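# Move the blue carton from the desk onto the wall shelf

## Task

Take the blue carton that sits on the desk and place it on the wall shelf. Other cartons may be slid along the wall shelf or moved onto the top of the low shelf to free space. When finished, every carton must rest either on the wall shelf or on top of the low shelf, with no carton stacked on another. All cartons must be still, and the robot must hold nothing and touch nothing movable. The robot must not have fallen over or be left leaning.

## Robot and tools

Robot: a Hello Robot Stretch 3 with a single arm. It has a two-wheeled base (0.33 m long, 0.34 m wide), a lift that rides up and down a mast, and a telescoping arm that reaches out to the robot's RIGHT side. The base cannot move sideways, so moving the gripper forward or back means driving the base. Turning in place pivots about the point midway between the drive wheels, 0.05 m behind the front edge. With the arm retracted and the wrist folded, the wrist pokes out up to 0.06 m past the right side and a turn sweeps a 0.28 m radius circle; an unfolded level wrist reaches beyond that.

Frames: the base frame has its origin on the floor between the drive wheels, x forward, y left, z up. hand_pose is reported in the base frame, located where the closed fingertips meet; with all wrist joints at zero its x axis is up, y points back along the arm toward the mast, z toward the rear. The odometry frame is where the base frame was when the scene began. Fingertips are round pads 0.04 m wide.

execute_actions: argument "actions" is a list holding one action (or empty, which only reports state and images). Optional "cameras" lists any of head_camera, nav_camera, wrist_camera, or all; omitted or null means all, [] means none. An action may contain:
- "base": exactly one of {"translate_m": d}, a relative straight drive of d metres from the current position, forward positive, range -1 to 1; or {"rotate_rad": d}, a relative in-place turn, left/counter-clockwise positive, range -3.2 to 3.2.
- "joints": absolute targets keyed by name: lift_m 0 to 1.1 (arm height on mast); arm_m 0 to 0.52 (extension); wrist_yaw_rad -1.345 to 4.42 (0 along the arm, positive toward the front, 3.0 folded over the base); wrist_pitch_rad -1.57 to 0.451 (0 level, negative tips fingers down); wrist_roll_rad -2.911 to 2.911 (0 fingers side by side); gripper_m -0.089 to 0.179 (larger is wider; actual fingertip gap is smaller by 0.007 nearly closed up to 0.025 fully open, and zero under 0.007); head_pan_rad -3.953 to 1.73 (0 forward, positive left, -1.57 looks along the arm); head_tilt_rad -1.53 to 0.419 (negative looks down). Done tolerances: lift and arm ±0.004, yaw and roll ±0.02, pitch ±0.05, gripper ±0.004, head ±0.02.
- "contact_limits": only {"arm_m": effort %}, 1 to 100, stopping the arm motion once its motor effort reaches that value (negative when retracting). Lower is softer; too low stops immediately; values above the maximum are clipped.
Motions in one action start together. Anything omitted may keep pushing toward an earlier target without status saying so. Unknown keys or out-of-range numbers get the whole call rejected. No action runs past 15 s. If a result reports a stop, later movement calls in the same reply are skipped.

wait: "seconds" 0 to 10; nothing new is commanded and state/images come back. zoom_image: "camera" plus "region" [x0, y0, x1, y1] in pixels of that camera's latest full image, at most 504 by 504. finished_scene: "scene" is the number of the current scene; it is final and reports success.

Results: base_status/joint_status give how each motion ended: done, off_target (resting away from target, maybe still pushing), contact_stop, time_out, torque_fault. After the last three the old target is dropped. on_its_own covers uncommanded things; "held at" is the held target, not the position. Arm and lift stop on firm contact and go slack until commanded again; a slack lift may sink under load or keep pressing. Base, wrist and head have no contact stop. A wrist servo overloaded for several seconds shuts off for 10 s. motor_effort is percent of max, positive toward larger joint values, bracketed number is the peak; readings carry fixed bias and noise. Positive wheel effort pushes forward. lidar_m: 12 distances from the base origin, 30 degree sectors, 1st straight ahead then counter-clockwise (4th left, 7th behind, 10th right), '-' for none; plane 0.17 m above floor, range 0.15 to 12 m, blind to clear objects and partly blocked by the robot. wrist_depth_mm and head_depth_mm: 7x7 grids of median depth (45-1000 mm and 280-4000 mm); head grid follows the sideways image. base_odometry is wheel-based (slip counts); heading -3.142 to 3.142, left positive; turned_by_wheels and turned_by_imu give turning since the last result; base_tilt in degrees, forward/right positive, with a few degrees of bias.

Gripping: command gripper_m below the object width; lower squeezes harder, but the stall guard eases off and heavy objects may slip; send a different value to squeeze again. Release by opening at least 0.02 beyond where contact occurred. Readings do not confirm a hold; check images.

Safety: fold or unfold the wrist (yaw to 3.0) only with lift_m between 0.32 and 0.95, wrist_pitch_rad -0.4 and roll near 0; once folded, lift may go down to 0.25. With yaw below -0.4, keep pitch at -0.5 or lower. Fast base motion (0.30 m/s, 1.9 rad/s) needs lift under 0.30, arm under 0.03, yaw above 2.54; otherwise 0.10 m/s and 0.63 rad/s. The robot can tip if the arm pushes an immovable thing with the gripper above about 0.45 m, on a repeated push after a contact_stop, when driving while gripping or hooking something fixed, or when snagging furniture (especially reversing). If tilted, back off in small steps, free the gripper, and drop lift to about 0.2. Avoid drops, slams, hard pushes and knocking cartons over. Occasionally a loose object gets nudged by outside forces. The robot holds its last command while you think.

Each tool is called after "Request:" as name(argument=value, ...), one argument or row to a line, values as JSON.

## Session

Request:
execute_actions(
  actions=[
    {"joints":{"head_pan_rad":1.0,"head_tilt_rad":-0.3,"lift_m":0.27}},
  ],
  cameras=["head_camera","nav_camera"],
)

Request:
execute_actions(
  actions=[
    {"joints":{"head_pan_rad":-0.6}},
  ],
  cameras=["head_camera","nav_camera"],
)

Request:
execute_actions(
  actions=[
    {"joints":{"head_pan_rad":-2.2}},
  ],
  cameras=["head_camera","nav_camera"],
)

Scene clock: 2.27 s.
base_odometry: x=+0.000 y=+0.000 heading=+0.000 (m, m, rad; odometry frame)
turned_by_wheels: +0.000 (rad since the last result)
turned_by_imu: +0.000 (rad since the last result)
base_tilt: forward=-0.6 right=+0.1 (deg)
lidar_m: 1.95 2.53 2.24 2.25 1.94 1.44 1.63 2.24 2.12 2.17 2.01 1.91
head_depth_mm: 2312 2453 2660 2805 2514 1841 1432 / 2298 2441 2618 2760 2523 1839 1438 / 2240 2410 2556 2403 2400 1824 1439 / 2238 2384 2546 2705 2513 1824 1437 / 2206 2362 2513 2711 2489 1822 1434 / 2219 2314 2502 2374 2494 1826 1432 / 2195 2337 2467 2238 2377 1812 1427
base_status: not commanded
joint_positions: lift_m=+0.271 arm_m=+0.002 wrist_yaw_rad=+2.876 wrist_pitch_rad=-0.415 wrist_roll_rad=+0.015 gripper_m=+0.037 head_pan_rad=+0.993 head_tilt_rad=-0.296
joint_status: all done
motor_effort: left_wheel=+0(1) right_wheel=-1(0) lift_m=+16(30) arm_m=-1(1) wrist_yaw_rad=-1(0) wrist_pitch_rad=+8(8) wrist_roll_rad=+0(0) gripper_m=+0(0) head_pan_rad=+4(51) head_tilt_rad=-1(22) (%)
hand_pose: x=+0.0377 y=+0.0699 z=+0.2838 quat_wxyz=(+0.237, +0.710, +0.051, +0.661) (m; base frame)
wrist_depth_mm: - - - - - - - / - - - - - - - / 943 962 973 - - - - / 744 - 756 754 747 756 766 / 589 - 615 603 637 611 602 / 496 491 - 507 500 502 506 / 438 - - 431 419 437 435
pictures: head_camera (sideways: a quarter turn clockwise sets it upright), nav_camera (sideways: a quarter turn counterclockwise sets it upright)
Images, in order (width x height): head_camera 896x504, nav_camera 672x504.

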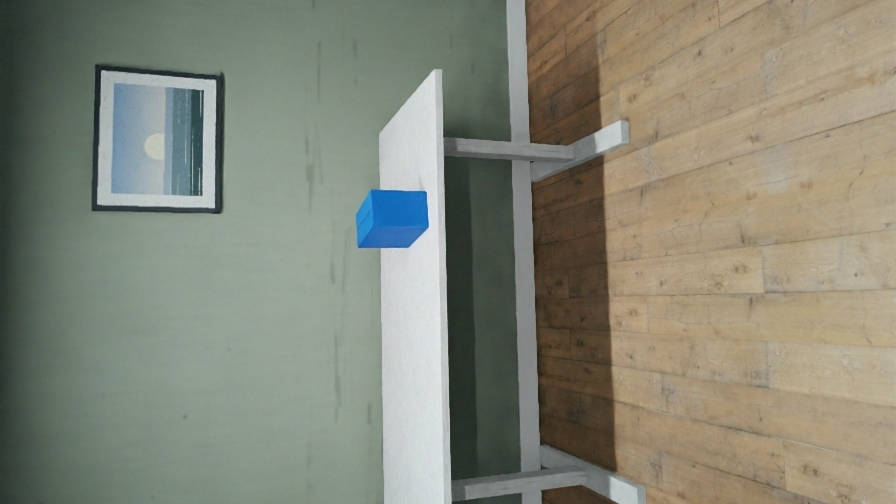

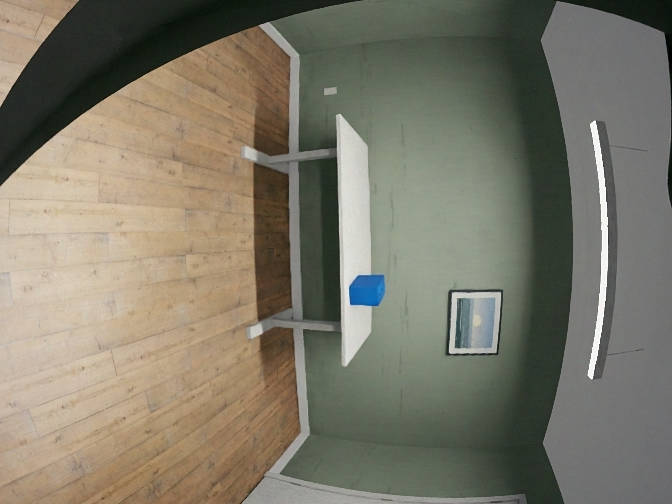

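Scene clock: 3.60 s.
base_odometry: x=+0.000 y=+0.000 heading=+0.000 (m, m, rad; odometry frame)
turned_by_wheels: +0.000 (rad since the last result)
turned_by_imu: +0.000 (rad since the last result)
base_tilt: forward=-0.7 right=+0.1 (deg)
lidar_m: 1.95 2.53 2.23 2.25 1.94 1.44 1.62 2.24 2.12 2.17 2.01 1.91
head_depth_mm: 1673 1782 1907 2067 2181 1822 1434 / 1660 1767 1884 2029 2154 1825 1432 / 1640 1736 1869 2004 2163 1825 1437 / 1627 1741 1836 1969 2117 1844 1438 / 1619 1711 1825 1942 2099 1826 1436 / 1596 1708 1805 1936 2071 1830 1443 / 1594 1688 1787 1902 2040 1828 1435
base_status: not commanded
joint_positions: lift_m=+0.271 arm_m=+0.002 wrist_yaw_rad=+2.876 wrist_pitch_rad=-0.415 wrist_roll_rad=+0.015 gripper_m=+0.037 head_pan_rad=-0.593 head_tilt_rad=-0.296
joint_status: all done
motor_effort: left_wheel=-1(0) right_wheel=+0(0) lift_m=+15(15) arm_m=-1(0) wrist_yaw_rad=+0(1) wrist_pitch_rad=+8(8) wrist_roll_rad=+0(0) gripper_m=+1(0) head_pan_rad=-5(51) head_tilt_rad=-2(1) (%)
hand_pose: x=+0.0377 y=+0.0699 z=+0.2838 quat_wxyz=(+0.237, +0.710, +0.051, +0.661) (m; base frame)
wrist_depth_mm: - - - - - - - / - - - - - - - / 946 992 - - - - - / 756 - 762 749 747 760 757 / 596 - 615 590 635 603 614 / 493 491 - 491 505 502 507 / 441 - - 434 420 431 432
pictures: head_camera (sideways: a quarter turn clockwise sets it upright), nav_camera (sideways: a quarter turn counterclockwise sets it upright)
Images, in order (width x height): head_camera 896x504, nav_camera 672x504.

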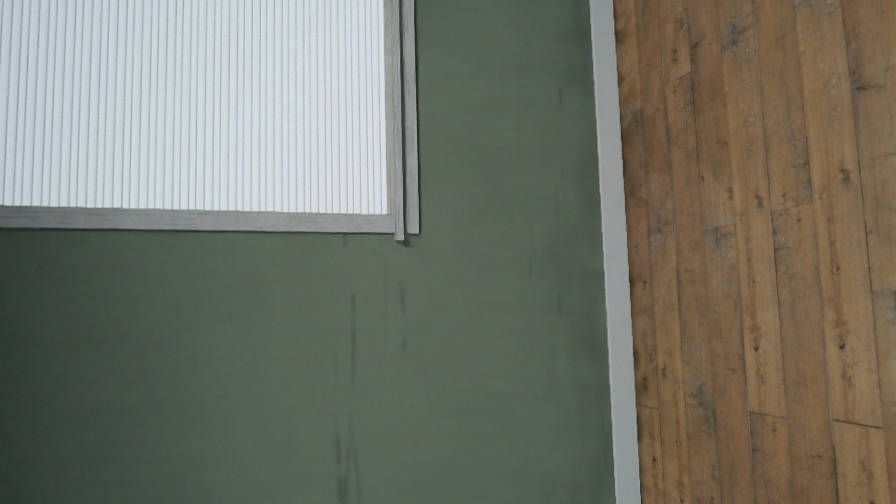

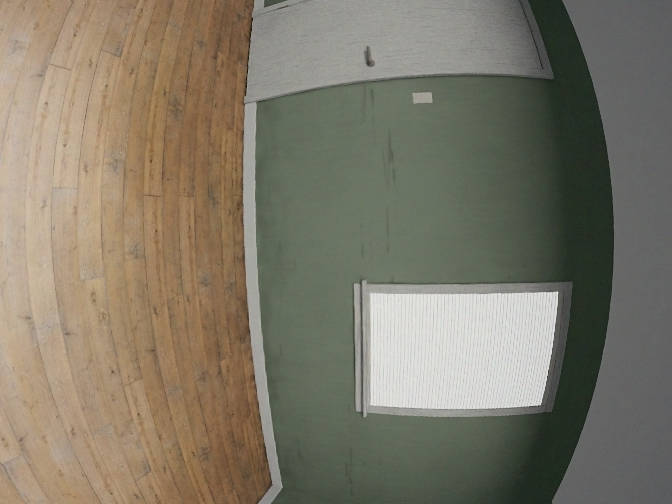

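Scene clock: 4.93 s.
base_odometry: x=+0.000 y=+0.000 heading=+0.000 (m, m, rad; odometry frame)
turned_by_wheels: +0.000 (rad since the last result)
turned_by_imu: +0.000 (rad since the last result)
base_tilt: forward=-0.7 right=+0.1 (deg)
lidar_m: 1.95 2.54 2.24 2.24 1.94 1.44 1.63 2.24 2.12 2.17 2.01 1.91
head_depth_mm: 1908 2018 2149 2331 2433 1831 1431 / 1883 2008 2134 2298 2410 1828 1433 / 1854 1965 2086 2115 2383 1819 1438 / 1829 1953 2078 2159 2352 1830 1430 / 1810 1916 2040 2123 2296 1822 1432 / 1778 1891 2012 2083 2290 1818 1435 / 1760 1875 1990 2064 2243 1819 1428
base_status: not commanded
joint_positions: lift_m=+0.271 arm_m=+0.002 wrist_yaw_rad=+2.876 wrist_pitch_rad=-0.415 wrist_roll_rad=+0.015 gripper_m=+0.037 head_pan_rad=-2.193 head_tilt_rad=-0.296
joint_status: all done
motor_effort: left_wheel=-1(0) right_wheel=+0(1) lift_m=+15(15) arm_m=-1(0) wrist_yaw_rad=-1(0) wrist_pitch_rad=+8(8) wrist_roll_rad=+0(0) gripper_m=+0(0) head_pan_rad=-4(50) head_tilt_rad=-1(2) (%)
hand_pose: x=+0.0377 y=+0.0699 z=+0.2838 quat_wxyz=(+0.237, +0.710, +0.051, +0.661) (m; base frame)
wrist_depth_mm: - - - - - - - / - - - - - - - / 976 988 - 995 - - - / 733 - 748 752 769 754 769 / 600 - 609 604 629 603 605 / 494 490 - 505 507 506 508 / 440 - - 435 420 434 435
pictures: head_camera (sideways: a quarter turn clockwise sets it upright), nav_camera (sideways: a quarter turn counterclockwise sets it upright)
Images, in order (width x height): head_camera 896x504, nav_camera 672x504.

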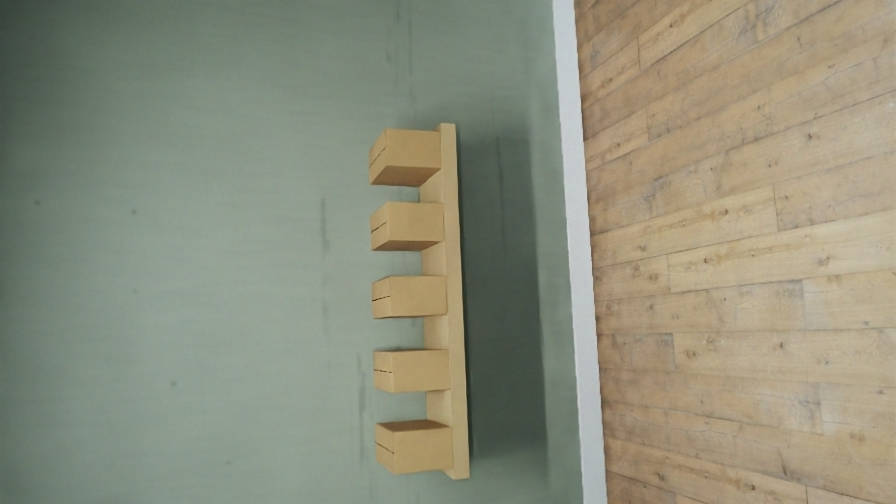

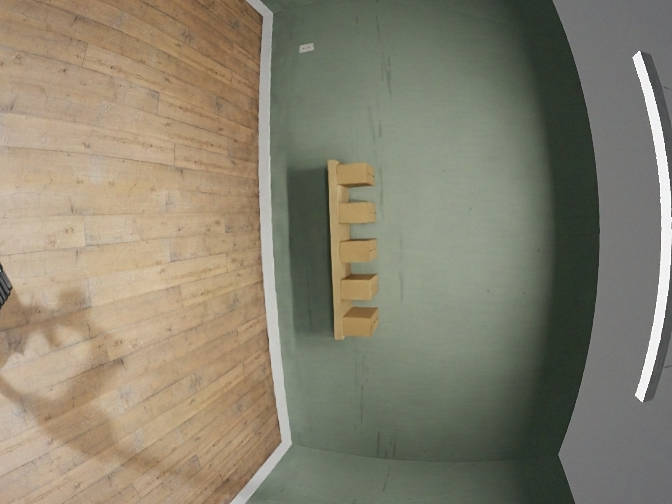

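Request:
execute_actions(
  actions=[
    {"base":{"rotate_rad":1.08},"joints":{"head_pan_rad":-1.57,"head_tilt_rad":-0.6,"gripper_m":0}},
  ],
  cameras=[],
)

Request:
execute_actions(
  actions=[
    {"base":{"translate_m":-1}},
  ],
  cameras=[],
)

Request:
execute_actions(
  actions=[
    {"base":{"translate_m":-0.2},"joints":{"lift_m":0.45}},
  ],
  cameras=[],
)

Request:
execute_actions(
  actions=[
    {"base":{"rotate_rad":-1.55},"joints":{"lift_m":0.69,"wrist_yaw_rad":0}},
  ],
  cameras=[],
)

Request:
execute_actions(
  actions=[
    {"joints":{"wrist_pitch_rad":0,"arm_m":0.14}},
  ],
)

Scene clock: 7.67 s.
base_odometry: x=+0.000 y=+0.000 heading=+1.080 (m, m, rad; odometry frame)
turned_by_wheels: +1.080 (rad since the last result)
turned_by_imu: +1.092 (rad since the last result)
base_tilt: forward=-0.7 right=+0.1 (deg)
lidar_m: 2.24 2.25 1.92 1.45 1.90 2.21 2.12 2.19 2.00 1.91 1.97 2.62
head_depth_mm: 1584 1765 2006 2176 1707 1407 1184 / 1589 1773 2018 2165 1709 1398 1186 / 1603 1782 2015 2166 1699 1403 1187 / 1594 1793 1996 2168 1714 1396 1189 / 1594 1782 2000 2158 1713 1415 1190 / 1585 1780 1997 2164 1706 1402 1185 / 1596 1771 2012 2152 1706 1405 1185
base_status: done
joint_positions: lift_m=+0.271 arm_m=+0.002 wrist_yaw_rad=+2.876 wrist_pitch_rad=-0.415 wrist_roll_rad=+0.015 gripper_m=+0.000 head_pan_rad=-1.577 head_tilt_rad=-0.593
joint_status: all done
motor_effort: left_wheel=-3(8) right_wheel=+2(10) lift_m=+16(16) arm_m=+0(0) wrist_yaw_rad=+0(0) wrist_pitch_rad=+8(8) wrist_roll_rad=+0(0) gripper_m=-1(82) head_pan_rad=+5(42) head_tilt_rad=-3(26) (%)
hand_pose: x=+0.0377 y=+0.0699 z=+0.2838 quat_wxyz=(+0.237, +0.710, +0.051, +0.661) (m; base frame)
wrist_depth_mm: - - - - - - - / - - - - - - - / 946 - 992 998 - - - / 736 - 752 753 739 757 769 / 585 - 591 646 601 597 605 / 503 489 516 - 498 499 506 / 437 - - 421 428 425 431
pictures: none
No camera images: the call's "cameras" was empty. Leave "cameras" out to get every camera's image.

Scene clock: 12.60 s.
base_odometry: x=-0.472 y=-0.882 heading=+1.080 (m, m, rad; odometry frame)
turned_by_wheels: +0.000 (rad since the last result)
turned_by_imu: -0.001 (rad since the last result)
base_tilt: forward=-0.7 right=+0.1 (deg)
lidar_m: 3.21 2.64 1.63 1.42 1.63 1.17 1.12 1.15 1.55 1.93 1.99 2.67
head_depth_mm: 1609 1796 2023 2176 1714 1401 1183 / 1607 1800 2043 2187 1721 1403 1192 / 1619 1797 2030 2168 1713 1401 1190 / 1613 1777 2039 2181 1717 1407 1193 / 1607 1771 2030 2194 1707 1409 1189 / 1606 1773 2041 2179 1708 1405 1192 / 1604 1776 2029 2187 1719 1410 1184
base_status: done
joint_positions: lift_m=+0.270 arm_m=+0.002 wrist_yaw_rad=+2.876 wrist_pitch_rad=-0.416 wrist_roll_rad=+0.015 gripper_m=+0.000 head_pan_rad=-1.577 head_tilt_rad=-0.593
joint_status: not commanded
motor_effort: left_wheel=-3(11) right_wheel=+2(6) lift_m=+17(16) arm_m=-1(1) wrist_yaw_rad=+0(0) wrist_pitch_rad=+8(8) wrist_roll_rad=+0(0) gripper_m=-1(1) head_pan_rad=+4(4) head_tilt_rad=-3(3) (%)
hand_pose: x=+0.0377 y=+0.0699 z=+0.2837 quat_wxyz=(+0.237, +0.710, +0.051, +0.661) (m; base frame)
wrist_depth_mm: - - - - - - - / - - - - - - - / 972 969 - - - - - / 747 - 746 735 750 766 794 / 591 - 605 657 603 615 597 / 490 486 521 - 503 497 501 / 445 - - 431 432 429 436
pictures: none
No camera images: the call's "cameras" was empty. Leave "cameras" out to get every camera's image.

Scene clock: 15.70 s.
base_odometry: x=-0.566 y=-1.058 heading=+1.080 (m, m, rad; odometry frame)
turned_by_wheels: +0.000 (rad since the last result)
turned_by_imu: +0.000 (rad since the last result)
base_tilt: forward=-0.7 right=+0.1 (deg)
lidar_m: 3.40 2.13 1.46 1.46 1.34 0.96 0.92 0.95 1.27 1.93 2.00 2.67
head_depth_mm: 1616 1807 2037 2186 1695 1401 1185 / 1602 1809 2033 2182 1715 1401 1186 / 1618 1810 2047 2187 1718 1413 1187 / 1619 1802 2033 2187 1714 1403 1186 / 1617 1786 2040 2204 1712 1394 1191 / 1604 1779 2020 2188 1709 1399 1191 / 1605 1772 2029 2183 1705 1401 1185
base_status: done
joint_positions: lift_m=+0.449 arm_m=+0.002 wrist_yaw_rad=+2.876 wrist_pitch_rad=-0.416 wrist_roll_rad=+0.015 gripper_m=+0.000 head_pan_rad=-1.577 head_tilt_rad=-0.593
joint_status: all done
motor_effort: left_wheel=-3(10) right_wheel=+2(7) lift_m=+42(45) arm_m=+0(1) wrist_yaw_rad=+0(0) wrist_pitch_rad=+8(8) wrist_roll_rad=+0(0) gripper_m=-2(2) head_pan_rad=+3(3) head_tilt_rad=-3(3) (%)
hand_pose: x=+0.0377 y=+0.0699 z=+0.4627 quat_wxyz=(+0.237, +0.710, +0.051, +0.661) (m; base frame)
wrist_depth_mm: - - - - - - - / - - - - - - - / - - - - - - - / - - - - - - - / 835 - 875 961 865 874 900 / 723 710 733 - 714 716 722 / 619 617 620 612 626 630 621
pictures: none
No camera images: the call's "cameras" was empty. Leave "cameras" out to get every camera's image.

Scene clock: 19.10 s.
base_odometry: x=-0.566 y=-1.058 heading=-0.470 (m, m, rad; odometry frame)
turned_by_wheels: -1.550 (rad since the last result)
turned_by_imu: -1.570 (rad since the last result)
base_tilt: forward=-0.7 right=+0.1 (deg)
lidar_m: 1.93 2.00 2.71 3.41 2.14 1.46 1.51 1.32 0.96 0.92 0.95 1.29
head_depth_mm: 747 835 925 812 1269 1414 1188 / 748 834 941 970 1280 1396 1191 / 750 838 928 805 1279 1400 1203 / 748 835 948 1011 1278 1404 1192 / 749 836 926 811 1277 1400 1186 / 750 840 928 825 1286 1406 1188 / 749 840 931 889 1280 1408 1185
base_status: done
joint_positions: lift_m=+0.690 arm_m=+0.002 wrist_yaw_rad=+0.002 wrist_pitch_rad=-0.416 wrist_roll_rad=+0.015 gripper_m=+0.000 head_pan_rad=-1.577 head_tilt_rad=-0.593
joint_status: all done
motor_effort: left_wheel=+2(5) right_wheel=-4(7) lift_m=+41(44) arm_m=-1(1) wrist_yaw_rad=-1(1) wrist_pitch_rad=+8(8) wrist_roll_rad=+0(0) gripper_m=-1(3) head_pan_rad=+4(3) head_tilt_rad=-3(3) (%)
hand_pose: x=-0.0211 y=-0.3717 z=+0.7027 quat_wxyz=(+0.687, +0.146, -0.697, -0.147) (m; base frame)
wrist_depth_mm: 403 471 393 606 383 415 376 / 428 475 428 465 430 425 421 / 449 449 444 449 447 451 446 / 833 810 832 815 822 794 790 / 906 921 925 856 922 885 863 / 974 964 983 - 961 971 956 / 854 877 848 877 885 860 875
pictures: none
No camera images: the call's "cameras" was empty. Leave "cameras" out to get every camera's image.

Scene clock: 21.37 s.
base_odometry: x=-0.566 y=-1.058 heading=-0.470 (m, m, rad; odometry frame)
turned_by_wheels: +0.000 (rad since the last result)
turned_by_imu: +0.000 (rad since the last result)
base_tilt: forward=-0.7 right=+0.1 (deg)
lidar_m: 1.94 2.00 2.71 3.39 2.14 1.45 1.51 1.32 0.96 0.92 0.95 1.29
head_depth_mm: 748 832 926 811 1272 1399 1216 / 748 832 943 970 1273 1416 - / 746 838 930 803 1272 - 1135 / 749 836 943 1009 907 1375 1166 / 748 837 929 809 1278 1402 1186 / 751 836 933 824 1283 1405 1187 / 752 841 933 889 1278 1397 1189
base_status: not commanded
joint_positions: lift_m=+0.690 arm_m=+0.140 wrist_yaw_rad=+0.002 wrist_pitch_rad=-0.021 wrist_roll_rad=+0.015 gripper_m=+0.000 head_pan_rad=-1.577 head_tilt_rad=-0.593
joint_status: all done
motor_effort: left_wheel=+2(2) right_wheel=-4(4) lift_m=+42(41) arm_m=+2(2) wrist_yaw_rad=-1(2) wrist_pitch_rad=+11(11) wrist_roll_rad=+0(0) gripper_m=-2(3) head_pan_rad=+4(2) head_tilt_rad=-2(3) (%)
hand_pose: x=-0.0211 y=-0.5404 z=+0.7989 quat_wxyz=(+0.702, +0.008, -0.712, -0.007) (m; base frame)
wrist_depth_mm: 512 504 507 503 508 504 507 / 534 521 529 520 525 527 521 / 429 534 535 531 535 541 521 / 383 294 362 559 292 408 292 / 393 302 363 568 306 403 303 / 365 314 323 - 313 369 313 / 320 316 321 324 322 318 319
pictures: head_camera (sideways: a quarter turn clockwise sets it upright), nav_camera (sideways: a quarter turn counterclockwise sets it upright), wrist_camera
Images, in order (width x height): head_camera 896x504, nav_camera 672x504, wrist_camera 644x364.

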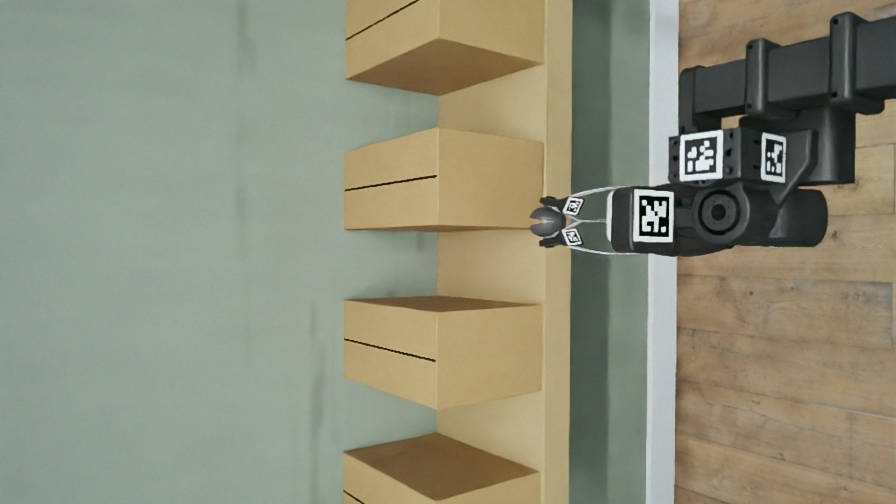

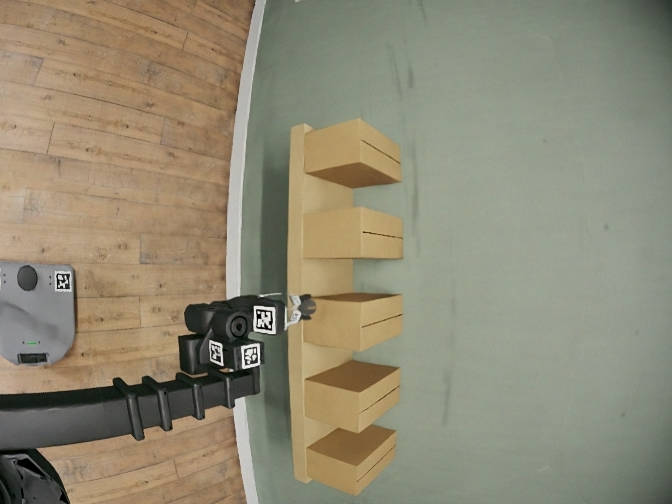

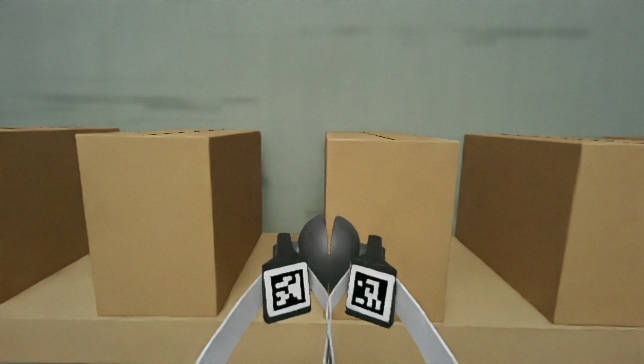

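Request:
execute_actions(
  actions=[
    {"base":{"translate_m":0.052},"joints":{"lift_m":0.665,"arm_m":0.2}},
  ],
  cameras=[],
)

Request:
execute_actions(
  actions=[
    {"joints":{"arm_m":0.375}},
  ],
  cameras=["head_camera"],
)

Request:
execute_actions(
  actions=[
    {"base":{"translate_m":-0.11}},
  ],
  cameras=[],
)

Request:
execute_actions(
  actions=[
    {"base":{"translate_m":0.21}},
  ],
  cameras=[],
)

Request:
execute_actions(
  actions=[
    {"base":{"translate_m":-0.02},"joints":{"arm_m":0.12}},
  ],
  cameras=["nav_camera"],
)

Request:
execute_actions(
  actions=[
    {"base":{"rotate_rad":1.4},"joints":{"arm_m":0,"wrist_pitch_rad":-0.4,"wrist_yaw_rad":3.0,"lift_m":0.28,"head_pan_rad":0.1,"head_tilt_rad":-0.4}},
  ],
  cameras=[],
)

Request:
execute_actions(
  actions=[
    {"base":{"translate_m":1}},
  ],
  cameras=[],
)

Request:
execute_actions(
  actions=[
    {"base":{"translate_m":1}},
  ],
  cameras=["head_camera"],
)

Scene clock: 24.03 s.
base_odometry: x=-0.520 y=-1.082 heading=-0.470 (m, m, rad; odometry frame)
turned_by_wheels: +0.000 (rad since the last result)
turned_by_imu: +0.001 (rad since the last result)
base_tilt: forward=-0.7 right=+0.1 (deg)
lidar_m: 1.88 1.95 2.64 3.41 2.17 1.51 1.51 1.33 0.96 0.92 0.95 1.29
head_depth_mm: 746 831 922 911 1266 1396 1193 / 744 832 926 811 1273 - 1189 / 749 833 927 822 875 - 1191 / 750 835 932 973 906 1403 1182 / 748 837 926 806 1279 1403 1189 / 748 835 950 1014 1275 1399 1186 / 750 834 931 810 1280 1404 1186
base_status: done
joint_positions: lift_m=+0.666 arm_m=+0.200 wrist_yaw_rad=+0.002 wrist_pitch_rad=-0.020 wrist_roll_rad=+0.015 gripper_m=+0.000 head_pan_rad=-1.577 head_tilt_rad=-0.593
joint_status: all done
motor_effort: left_wheel=+2(5) right_wheel=-3(5) lift_m=+16(41) arm_m=+2(3) wrist_yaw_rad=-1(2) wrist_pitch_rad=+10(11) wrist_roll_rad=+0(0) gripper_m=-2(1) head_pan_rad=+3(3) head_tilt_rad=-3(3) (%)
hand_pose: x=-0.0211 y=-0.6004 z=+0.7750 quat_wxyz=(+0.702, +0.008, -0.712, -0.007) (m; base frame)
wrist_depth_mm: 452 455 456 456 447 453 451 / 465 467 461 466 463 463 463 / 325 227 227 468 229 225 317 / 334 233 235 487 233 232 317 / 341 239 242 505 239 237 328 / 313 247 246 - 243 246 315 / 253 255 255 258 252 252 264
pictures: none
No camera images: the call's "cameras" was empty. Leave "cameras" out to get every camera's image.

Scene clock: 26.57 s.
base_odometry: x=-0.520 y=-1.082 heading=-0.470 (m, m, rad; odometry frame)
turned_by_wheels: +0.000 (rad since the last result)
turned_by_imu: +0.000 (rad since the last result)
base_tilt: forward=-0.7 right=+0.0 (deg)
lidar_m: 1.89 1.95 2.64 3.39 2.18 1.51 1.51 1.33 0.96 0.92 0.95 1.29
head_depth_mm: 746 834 929 914 1268 1396 1216 / 749 834 925 812 905 - 1194 / 747 834 927 811 1374 1406 1188 / 751 834 927 925 1304 1397 1189 / 749 839 929 806 1272 1404 1189 / 751 838 947 1012 1279 1411 1188 / 748 838 930 810 1280 1399 1186
base_status: not commanded
joint_positions: lift_m=+0.666 arm_m=+0.375 wrist_yaw_rad=+0.001 wrist_pitch_rad=-0.020 wrist_roll_rad=+0.015 gripper_m=+0.000 head_pan_rad=-1.577 head_tilt_rad=-0.593
joint_status: all done
motor_effort: left_wheel=+2(2) right_wheel=-4(3) lift_m=+15(16) arm_m=+1(4) wrist_yaw_rad=-1(2) wrist_pitch_rad=+10(10) wrist_roll_rad=+0(0) gripper_m=-2(2) head_pan_rad=+3(4) head_tilt_rad=-4(3) (%)
hand_pose: x=-0.0211 y=-0.7754 z=+0.7750 quat_wxyz=(+0.702, +0.008, -0.712, -0.007) (m; base frame)
wrist_depth_mm: 288 286 288 289 285 284 285 / 295 293 293 293 293 290 66 / - 95 191 301 182 90 60 / - 95 192 313 180 90 60 / - 95 194 321 178 89 60 / - 96 170 - 154 89 59 / - 97 216 255 203 88 59
pictures: head_camera (sideways: a quarter turn clockwise sets it upright)
Images, in order (width x height): head_camera 896x504.

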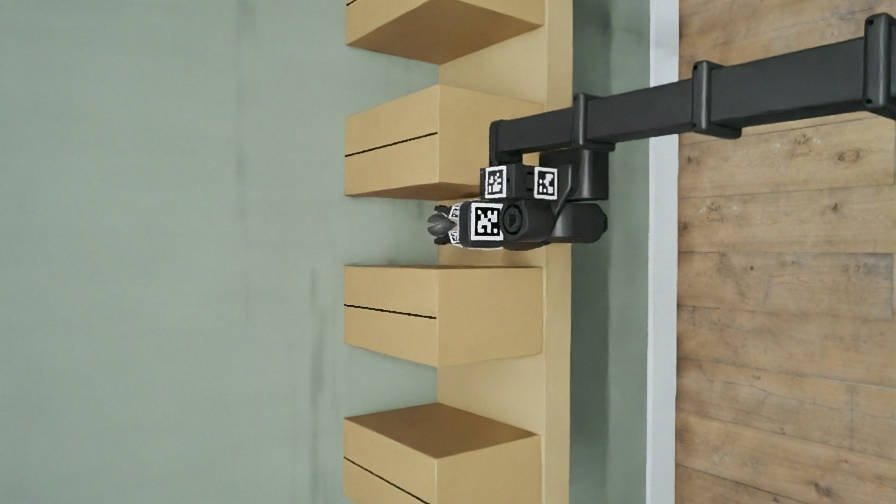

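Scene clock: 28.93 s.
base_odometry: x=-0.618 y=-1.032 heading=-0.470 (m, m, rad; odometry frame)
turned_by_wheels: +0.000 (rad since the last result)
turned_by_imu: +0.001 (rad since the last result)
base_tilt: forward=-0.7 right=+0.1 (deg)
lidar_m: 2.00 2.06 2.80 3.39 2.10 1.40 1.50 1.33 0.96 0.92 0.95 1.29
head_depth_mm: 749 835 922 805 1270 1400 1207 / 746 836 927 807 880 - 1192 / 746 837 928 807 1372 1405 1187 / 749 836 948 1022 1303 1401 1186 / 751 839 949 967 1277 1403 1189 / 749 838 927 806 1284 1405 1186 / 751 840 947 936 1281 1403 1187
base_status: done
joint_positions: lift_m=+0.666 arm_m=+0.375 wrist_yaw_rad=+0.001 wrist_pitch_rad=-0.020 wrist_roll_rad=+0.015 gripper_m=+0.000 head_pan_rad=-1.577 head_tilt_rad=-0.593
joint_status: not commanded
motor_effort: left_wheel=+2(4) right_wheel=-4(9) lift_m=+16(16) arm_m=+3(2) wrist_yaw_rad=-2(1) wrist_pitch_rad=+10(11) wrist_roll_rad=+0(0) gripper_m=-2(2) head_pan_rad=+3(4) head_tilt_rad=-4(3) (%)
hand_pose: x=-0.0211 y=-0.7754 z=+0.7750 quat_wxyz=(+0.702, +0.008, -0.712, -0.007) (m; base frame)
wrist_depth_mm: 292 287 288 289 289 289 285 / 299 297 299 293 296 76 50 / 201 289 304 304 121 66 52 / 203 289 313 313 120 66 53 / 203 292 326 322 120 65 55 / 205 293 334 - 107 65 57 / 205 253 255 256 135 65 58
pictures: none
No camera images: the call's "cameras" was empty. Leave "cameras" out to get every camera's image.

Scene clock: 32.30 s.
base_odometry: x=-0.430 y=-1.127 heading=-0.470 (m, m, rad; odometry frame)
turned_by_wheels: +0.000 (rad since the last result)
turned_by_imu: +0.000 (rad since the last result)
base_tilt: forward=-0.7 right=+0.1 (deg)
lidar_m: 1.78 1.84 2.50 3.36 2.24 1.85 1.60 1.33 0.96 0.92 0.95 1.29
head_depth_mm: 745 834 925 820 1262 1409 1213 / 746 834 937 1010 907 - 1189 / 745 833 942 1042 1366 1404 1189 / 748 833 927 811 1300 1398 1192 / 745 836 927 810 1274 1405 1179 / 747 837 928 809 1278 1401 1194 / 746 835 945 1022 1283 1390 1186
base_status: done
joint_positions: lift_m=+0.666 arm_m=+0.375 wrist_yaw_rad=+0.000 wrist_pitch_rad=-0.020 wrist_roll_rad=+0.015 gripper_m=+0.000 head_pan_rad=-1.577 head_tilt_rad=-0.593
joint_status: not commanded
motor_effort: left_wheel=+1(6) right_wheel=-2(3) lift_m=+16(16) arm_m=+1(2) wrist_yaw_rad=+0(2) wrist_pitch_rad=+10(10) wrist_roll_rad=+0(0) gripper_m=-1(3) head_pan_rad=+3(4) head_tilt_rad=-3(3) (%)
hand_pose: x=-0.0215 y=-0.7754 z=+0.7750 quat_wxyz=(+0.702, +0.007, -0.712, -0.007) (m; base frame)
wrist_depth_mm: 285 284 287 286 286 288 285 / - 56 294 293 292 292 290 / - 56 96 302 301 297 286 / - 57 97 309 312 310 275 / - 57 99 316 321 317 274 / - 57 89 - 330 326 275 / - 57 109 257 257 260 252
pictures: none
No camera images: the call's "cameras" was empty. Leave "cameras" out to get every camera's image.

Scene clock: 35.40 s.
base_odometry: x=-0.448 y=-1.118 heading=-0.470 (m, m, rad; odometry frame)
turned_by_wheels: +0.000 (rad since the last result)
turned_by_imu: +0.001 (rad since the last result)
base_tilt: forward=-0.6 right=+0.1 (deg)
lidar_m: 1.80 1.87 2.53 3.42 2.23 1.84 1.59 1.32 0.96 0.92 0.95 1.28
head_depth_mm: 745 831 925 809 1269 1404 1198 / 745 832 941 997 1266 1408 - / 746 833 940 1017 1270 1423 - / 749 831 929 971 1093 1403 1180 / 747 836 930 809 1278 1414 1185 / 749 835 927 827 1271 1412 1189 / 750 836 926 808 1275 1401 1190
base_status: done
joint_positions: lift_m=+0.666 arm_m=+0.120 wrist_yaw_rad=+0.000 wrist_pitch_rad=-0.020 wrist_roll_rad=+0.015 gripper_m=+0.000 head_pan_rad=-1.577 head_tilt_rad=-0.593
joint_status: all done
motor_effort: left_wheel=+2(4) right_wheel=-2(7) lift_m=+16(16) arm_m=-2(2) wrist_yaw_rad=-1(0) wrist_pitch_rad=+11(11) wrist_roll_rad=+0(0) gripper_m=-2(2) head_pan_rad=+3(4) head_tilt_rad=-2(3) (%)
hand_pose: x=-0.0215 y=-0.5210 z=+0.7750 quat_wxyz=(+0.702, +0.007, -0.712, -0.007) (m; base frame)
wrist_depth_mm: 524 535 527 530 522 533 517 / 539 539 534 535 534 529 541 / 307 309 307 550 549 427 302 / 313 321 313 577 569 396 313 / 324 330 325 529 520 397 321 / 330 331 332 - 345 348 329 / 633 627 642 637 613 337 334
pictures: nav_camera (sideways: a quarter turn counterclockwise sets it upright)
Images, in order (width x height): nav_camera 672x504.

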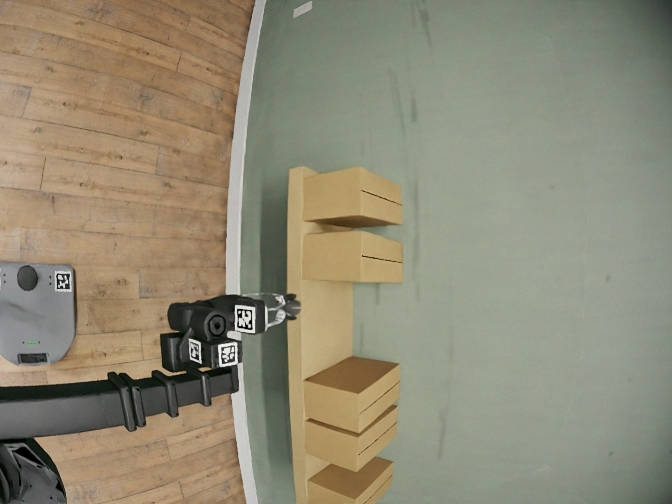

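Scene clock: 39.73 s.
base_odometry: x=-0.448 y=-1.118 heading=+0.930 (m, m, rad; odometry frame)
turned_by_wheels: +1.400 (rad since the last result)
turned_by_imu: +1.419 (rad since the last result)
base_tilt: forward=-0.7 right=+0.1 (deg)
lidar_m: 3.38 3.36 1.84 1.59 1.61 1.01 0.92 0.93 1.12 1.80 1.81 2.20
head_depth_mm: 3248 3516 3901 3026 2133 1623 1317 / 3286 3562 3854 2994 2113 1613 1317 / 3253 3510 3759 2978 2100 1629 1312 / 3236 3470 3780 2977 2098 1618 1321 / 3199 3508 3783 3012 2112 1621 1321 / 3218 3423 3686 2999 2116 1620 1313 / 3160 3371 3775 2968 2104 1625 1318
base_status: done
joint_positions: lift_m=+0.281 arm_m=+0.002 wrist_yaw_rad=+2.998 wrist_pitch_rad=-0.415 wrist_roll_rad=+0.015 gripper_m=+0.000 head_pan_rad=+0.093 head_tilt_rad=-0.408
joint_status: all done
joint sent to its limit — the command would take arm_m past its lower limit, so that joint was sent only as far as its limit.
motor_effort: left_wheel=-3(7) right_wheel=+3(5) lift_m=+16(13) arm_m=-2(3) wrist_yaw_rad=+1(1) wrist_pitch_rad=+8(11) wrist_roll_rad=+0(0) gripper_m=-1(2) head_pan_rad=+4(48) head_tilt_rad=+5(22) (%)
hand_pose: x=+0.0110 y=+0.0753 z=+0.2939 quat_wxyz=(+0.196, +0.706, +0.094, +0.674) (m; base frame)
wrist_depth_mm: - - - - - - - / - - - - - - - / - - - - - - - / 755 755 760 790 762 783 763 / 620 612 614 662 625 617 625 / 502 509 - - 507 518 516 / 455 - - - 433 445 441
pictures: none
No camera images: the call's "cameras" was empty. Leave "cameras" out to get every camera's image.

Scene clock: 44.73 s.
base_odometry: x=+0.150 y=-0.316 heading=+0.930 (m, m, rad; odometry frame)
turned_by_wheels: +0.000 (rad since the last result)
turned_by_imu: +0.003 (rad since the last result)
base_tilt: forward=-0.7 right=+0.1 (deg)
lidar_m: 2.40 2.54 2.33 1.71 2.13 2.10 1.90 1.92 1.80 1.63 1.64 2.00
head_depth_mm: 2438 2605 2862 3001 2107 1631 1315 / 2411 2628 2841 3016 2120 1620 1316 / 2367 2611 2724 2846 2108 1616 1320 / 2391 2592 2718 3000 2113 1631 1312 / 2401 2569 2694 2966 2093 1614 1323 / 2350 2550 2688 2920 2100 1631 1316 / 2351 2535 2682 2896 2114 1630 1308
base_status: done
joint_positions: lift_m=+0.280 arm_m=+0.002 wrist_yaw_rad=+2.998 wrist_pitch_rad=-0.415 wrist_roll_rad=+0.015 gripper_m=+0.000 head_pan_rad=+0.093 head_tilt_rad=-0.407
joint_status: not commanded
motor_effort: left_wheel=-3(6) right_wheel=+2(8) lift_m=+16(16) arm_m=-2(3) wrist_yaw_rad=+1(1) wrist_pitch_rad=+8(8) wrist_roll_rad=+0(0) gripper_m=-2(1) head_pan_rad=+3(3) head_tilt_rad=+4(4) (%)
hand_pose: x=+0.0109 y=+0.0752 z=+0.2938 quat_wxyz=(+0.196, +0.706, +0.094, +0.674) (m; base frame)
wrist_depth_mm: - - - - - - - / - - - - - - - / - - - - - - - / 763 773 766 749 768 799 765 / 620 613 613 672 621 629 619 / 499 509 - - 514 516 518 / 446 - - - 435 441 443
pictures: none
No camera images: the call's "cameras" was empty. Leave "cameras" out to get every camera's image.

Scene clock: 49.73 s.
base_odometry: x=+0.748 y=+0.485 heading=+0.930 (m, m, rad; odometry frame)
turned_by_wheels: +0.000 (rad since the last result)
turned_by_imu: +0.003 (rad since the last result)
base_tilt: forward=-0.7 right=+0.1 (deg)
lidar_m: 1.40 1.86 1.76 2.29 2.24 2.43 2.89 2.55 1.61 1.46 1.45 1.77
head_depth_mm: 1559 1709 1856 2040 2097 1622 1321 / 1545 1687 1857 2037 2120 1622 1320 / 1528 1670 1816 1353 2114 1640 1324 / 1523 1684 1795 1353 1944 1627 1317 / 1540 1666 1780 1212 2096 1619 1312 / 1528 1656 1770 1204 2091 1632 1309 / 1514 1643 1786 1349 2089 1632 1319
base_status: done
joint_positions: lift_m=+0.280 arm_m=+0.002 wrist_yaw_rad=+2.998 wrist_pitch_rad=-0.415 wrist_roll_rad=+0.015 gripper_m=+0.000 head_pan_rad=+0.093 head_tilt_rad=-0.407
joint_status: not commanded
motor_effort: left_wheel=-3(6) right_wheel=+2(9) lift_m=+16(16) arm_m=-2(3) wrist_yaw_rad=+0(1) wrist_pitch_rad=+8(8) wrist_roll_rad=+0(0) gripper_m=-2(2) head_pan_rad=+3(4) head_tilt_rad=+4(4) (%)
hand_pose: x=+0.0109 y=+0.0752 z=+0.2938 quat_wxyz=(+0.196, +0.706, +0.095, +0.674) (m; base frame)
wrist_depth_mm: - - - - - - - / - - - - - - - / - - - - - - - / 753 760 767 780 784 775 765 / 621 623 625 662 626 612 615 / 517 513 - - 512 514 523 / 444 - - - 442 441 447
pictures: head_camera (sideways: a quarter turn clockwise sets it upright)
Images, in order (width x height): head_camera 896x504.

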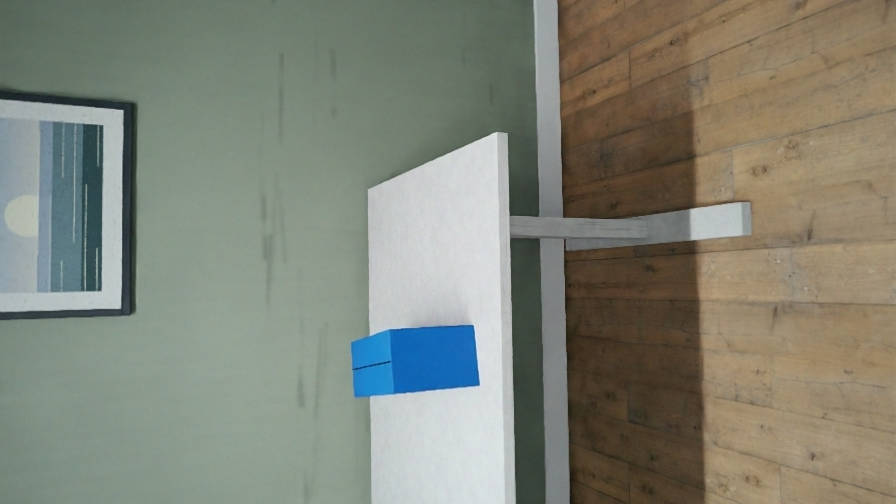

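Request:
execute_actions(
  actions=[
    {"base":{"translate_m":0.58}},
  ],
  cameras=[],
)

Request:
execute_actions(
  actions=[
    {"base":{"rotate_rad":1.9},"joints":{"lift_m":0.66,"head_pan_rad":-1.57,"head_tilt_rad":-0.6}},
  ],
  cameras=[],
)

Request:
execute_actions(
  actions=[
    {"base":{"translate_m":0.12},"joints":{"lift_m":0.75,"wrist_yaw_rad":0}},
  ],
  cameras=[],
)

Request:
execute_actions(
  actions=[
    {"joints":{"wrist_pitch_rad":0,"gripper_m":0.179}},
  ],
)

Scene clock: 53.93 s.
base_odometry: x=+1.094 y=+0.950 heading=+0.930 (m, m, rad; odometry frame)
turned_by_wheels: +0.000 (rad since the last result)
turned_by_imu: +0.002 (rad since the last result)
base_tilt: forward=-0.6 right=+0.1 (deg)
lidar_m: 0.82 1.29 1.42 2.39 2.39 2.50 3.43 2.37 1.50 1.34 1.35 1.42
head_depth_mm: 1071 1161 1271 1390 1545 1633 1317 / 1043 1150 1260 1380 1539 1568 1282 / 1046 1151 1252 1356 993 731 1283 / 1039 1146 1247 1308 947 731 1219 / 1036 1140 1232 1304 948 729 1245 / 1039 1131 1232 1296 948 728 1246 / 1042 1127 1227 1284 683 692 1242
base_status: done
joint_positions: lift_m=+0.280 arm_m=+0.002 wrist_yaw_rad=+2.998 wrist_pitch_rad=-0.415 wrist_roll_rad=+0.015 gripper_m=+0.000 head_pan_rad=+0.093 head_tilt_rad=-0.407
joint_status: not commanded
motor_effort: left_wheel=-3(7) right_wheel=+1(10) lift_m=+16(16) arm_m=-2(2) wrist_yaw_rad=+1(1) wrist_pitch_rad=+8(8) wrist_roll_rad=+0(0) gripper_m=-2(1) head_pan_rad=+3(3) head_tilt_rad=+3(4) (%)
hand_pose: x=+0.0109 y=+0.0752 z=+0.2938 quat_wxyz=(+0.196, +0.706, +0.095, +0.674) (m; base frame)
wrist_depth_mm: - - - - - - - / - - - - - - - / - - - - - - - / 768 756 763 777 773 801 793 / 605 616 616 669 630 633 625 / 507 506 - - 515 518 513 / 452 - - - 440 448 446
pictures: none
No camera images: the call's "cameras" was empty. Leave "cameras" out to get every camera's image.

Scene clock: 58.23 s.
base_odometry: x=+1.094 y=+0.950 heading=+2.830 (m, m, rad; odometry frame)
turned_by_wheels: +1.900 (rad since the last result)
turned_by_imu: +1.925 (rad since the last result)
base_tilt: forward=-0.7 right=+0.0 (deg)
lidar_m: 2.20 2.19 3.47 3.24 1.67 1.35 1.34 1.50 1.28 0.82 1.41 1.43
head_depth_mm: 1015 1124 1232 1015 761 1330 1187 / 1038 1149 1247 976 762 1333 1196 / 1062 1183 1280 976 762 1335 1158 / 1081 1212 1288 978 763 1400 1192 / 1101 1238 1326 726 761 1401 1192 / 1126 1264 1347 746 782 1399 1191 / 1152 1298 1350 973 810 1398 1184
base_status: done
joint_positions: lift_m=+0.659 arm_m=+0.002 wrist_yaw_rad=+2.998 wrist_pitch_rad=-0.415 wrist_roll_rad=+0.015 gripper_m=+0.000 head_pan_rad=-1.563 head_tilt_rad=-0.593
joint_status: all done
motor_effort: left_wheel=-3(9) right_wheel=+3(8) lift_m=+42(45) arm_m=-2(2) wrist_yaw_rad=+0(1) wrist_pitch_rad=+8(8) wrist_roll_rad=+0(0) gripper_m=-1(2) head_pan_rad=-4(50) head_tilt_rad=-4(19) (%)
hand_pose: x=+0.0109 y=+0.0752 z=+0.6727 quat_wxyz=(+0.196, +0.705, +0.095, +0.674) (m; base frame)
wrist_depth_mm: - - - - - - - / - - - - - - - / - - - - - - - / - - - - - - - / - - - - - - - / 963 984 - - 983 - - / 823 837 834 846 854 839 854
pictures: none
No camera images: the call's "cameras" was empty. Leave "cameras" out to get every camera's image.

Scene clock: 60.73 s.
base_odometry: x=+0.980 y=+0.987 heading=+2.829 (m, m, rad; odometry frame)
turned_by_wheels: +0.000 (rad since the last result)
turned_by_imu: +0.000 (rad since the last result)
base_tilt: forward=-0.6 right=+0.1 (deg)
lidar_m: 2.16 2.08 3.45 3.42 1.82 1.47 1.46 1.60 0.85 1.30 1.35 2.27
head_depth_mm: 1031 1143 1240 975 759 1367 1213 / 1053 1168 1275 974 762 1331 1188 / 1073 1200 1285 899 758 1436 - / 1100 1219 1312 725 762 1441 1181 / 1119 1252 1343 938 785 1399 1189 / 1142 1286 1342 973 811 1399 1183 / 1165 1318 1352 967 839 1413 1191
base_status: done
joint_positions: lift_m=+0.749 arm_m=+0.002 wrist_yaw_rad=+0.003 wrist_pitch_rad=-0.416 wrist_roll_rad=+0.015 gripper_m=+0.000 head_pan_rad=-1.563 head_tilt_rad=-0.593
joint_status: all done
motor_effort: left_wheel=-3(3) right_wheel=+1(7) lift_m=+42(46) arm_m=-2(3) wrist_yaw_rad=-2(6) wrist_pitch_rad=+8(8) wrist_roll_rad=-1(0) gripper_m=-2(2) head_pan_rad=-4(6) head_tilt_rad=-3(3) (%)
hand_pose: x=-0.0209 y=-0.3719 z=+0.7627 quat_wxyz=(+0.687, +0.146, -0.697, -0.146) (m; base frame)
wrist_depth_mm: - - 872 321 907 870 846 / 597 609 553 351 617 618 898 / 405 408 379 379 406 413 411 / 986 - 336 320 307 307 309 / - - - - - - 276 / - - - - 884 - - / 932 946 926 921 895 942 965
pictures: none
No camera images: the call's "cameras" was empty. Leave "cameras" out to get every camera's image.

Scene clock: 63.00 s.
base_odometry: x=+0.980 y=+0.987 heading=+2.829 (m, m, rad; odometry frame)
turned_by_wheels: +0.000 (rad since the last result)
turned_by_imu: +0.000 (rad since the last result)
base_tilt: forward=-0.6 right=+0.0 (deg)
lidar_m: 2.16 2.08 3.45 3.40 1.81 1.47 1.46 1.59 0.85 1.30 1.35 2.26
head_depth_mm: 1031 1146 1242 973 761 1371 1207 / 1055 1175 1271 971 761 1331 1195 / 1071 1203 1278 903 761 1435 - / 1096 1231 1311 721 761 1423 1175 / 1122 1250 1345 935 785 1400 1185 / 1145 1288 1344 971 813 1390 1191 / 1172 1313 1347 972 839 1399 1188
base_status: not commanded
joint_positions: lift_m=+0.749 arm_m=+0.002 wrist_yaw_rad=+0.003 wrist_pitch_rad=-0.021 wrist_roll_rad=+0.015 gripper_m=+0.179 head_pan_rad=-1.563 head_tilt_rad=-0.593
joint_status: all done
motor_effort: left_wheel=-3(2) right_wheel=+3(2) lift_m=+41(42) arm_m=-2(2) wrist_yaw_rad=-2(2) wrist_pitch_rad=+11(10) wrist_roll_rad=+0(0) gripper_m=+1(91) head_pan_rad=-4(5) head_tilt_rad=-3(3) (%)
hand_pose: x=-0.0208 y=-0.4029 z=+0.8588 quat_wxyz=(+0.702, +0.009, -0.712, -0.007) (m; base frame)
wrist_depth_mm: - - - - 995 934 882 / - - - - 988 936 888 / - - - - - 947 934 / - - 938 369 - 994 931 / 601 617 550 380 610 656 942 / 438 407 391 393 429 420 461 / - 345 317 316 321 320 -
pictures: head_camera (sideways: a quarter turn clockwise sets it upright), nav_camera (sideways: a quarter turn counterclockwise sets it upright), wrist_camera
Images, in order (width x height): head_camera 896x504, nav_camera 672x504, wrist_camera 644x364.

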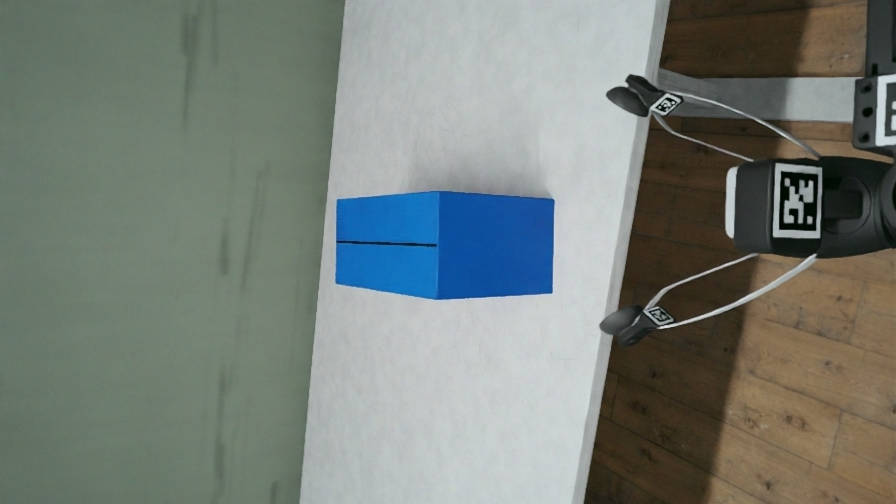

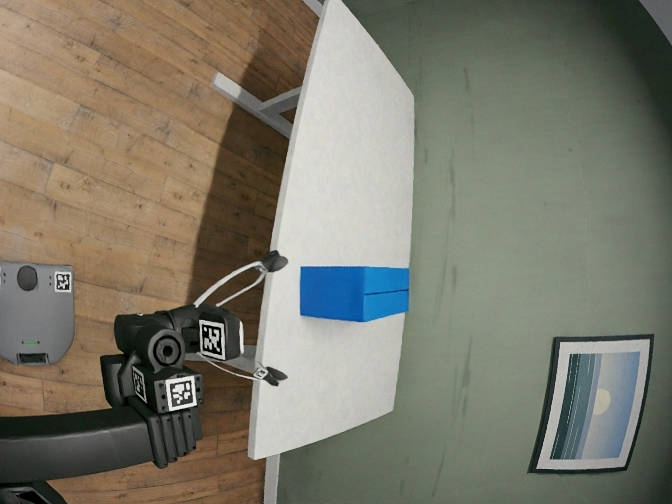

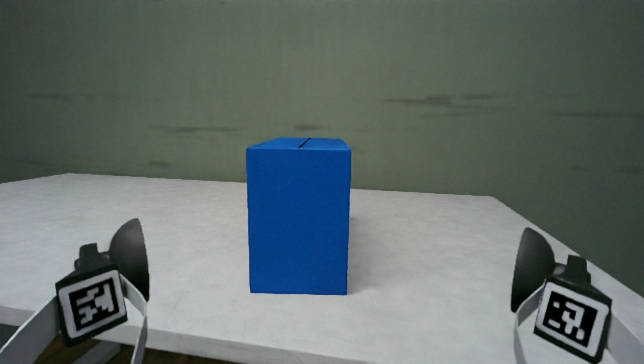

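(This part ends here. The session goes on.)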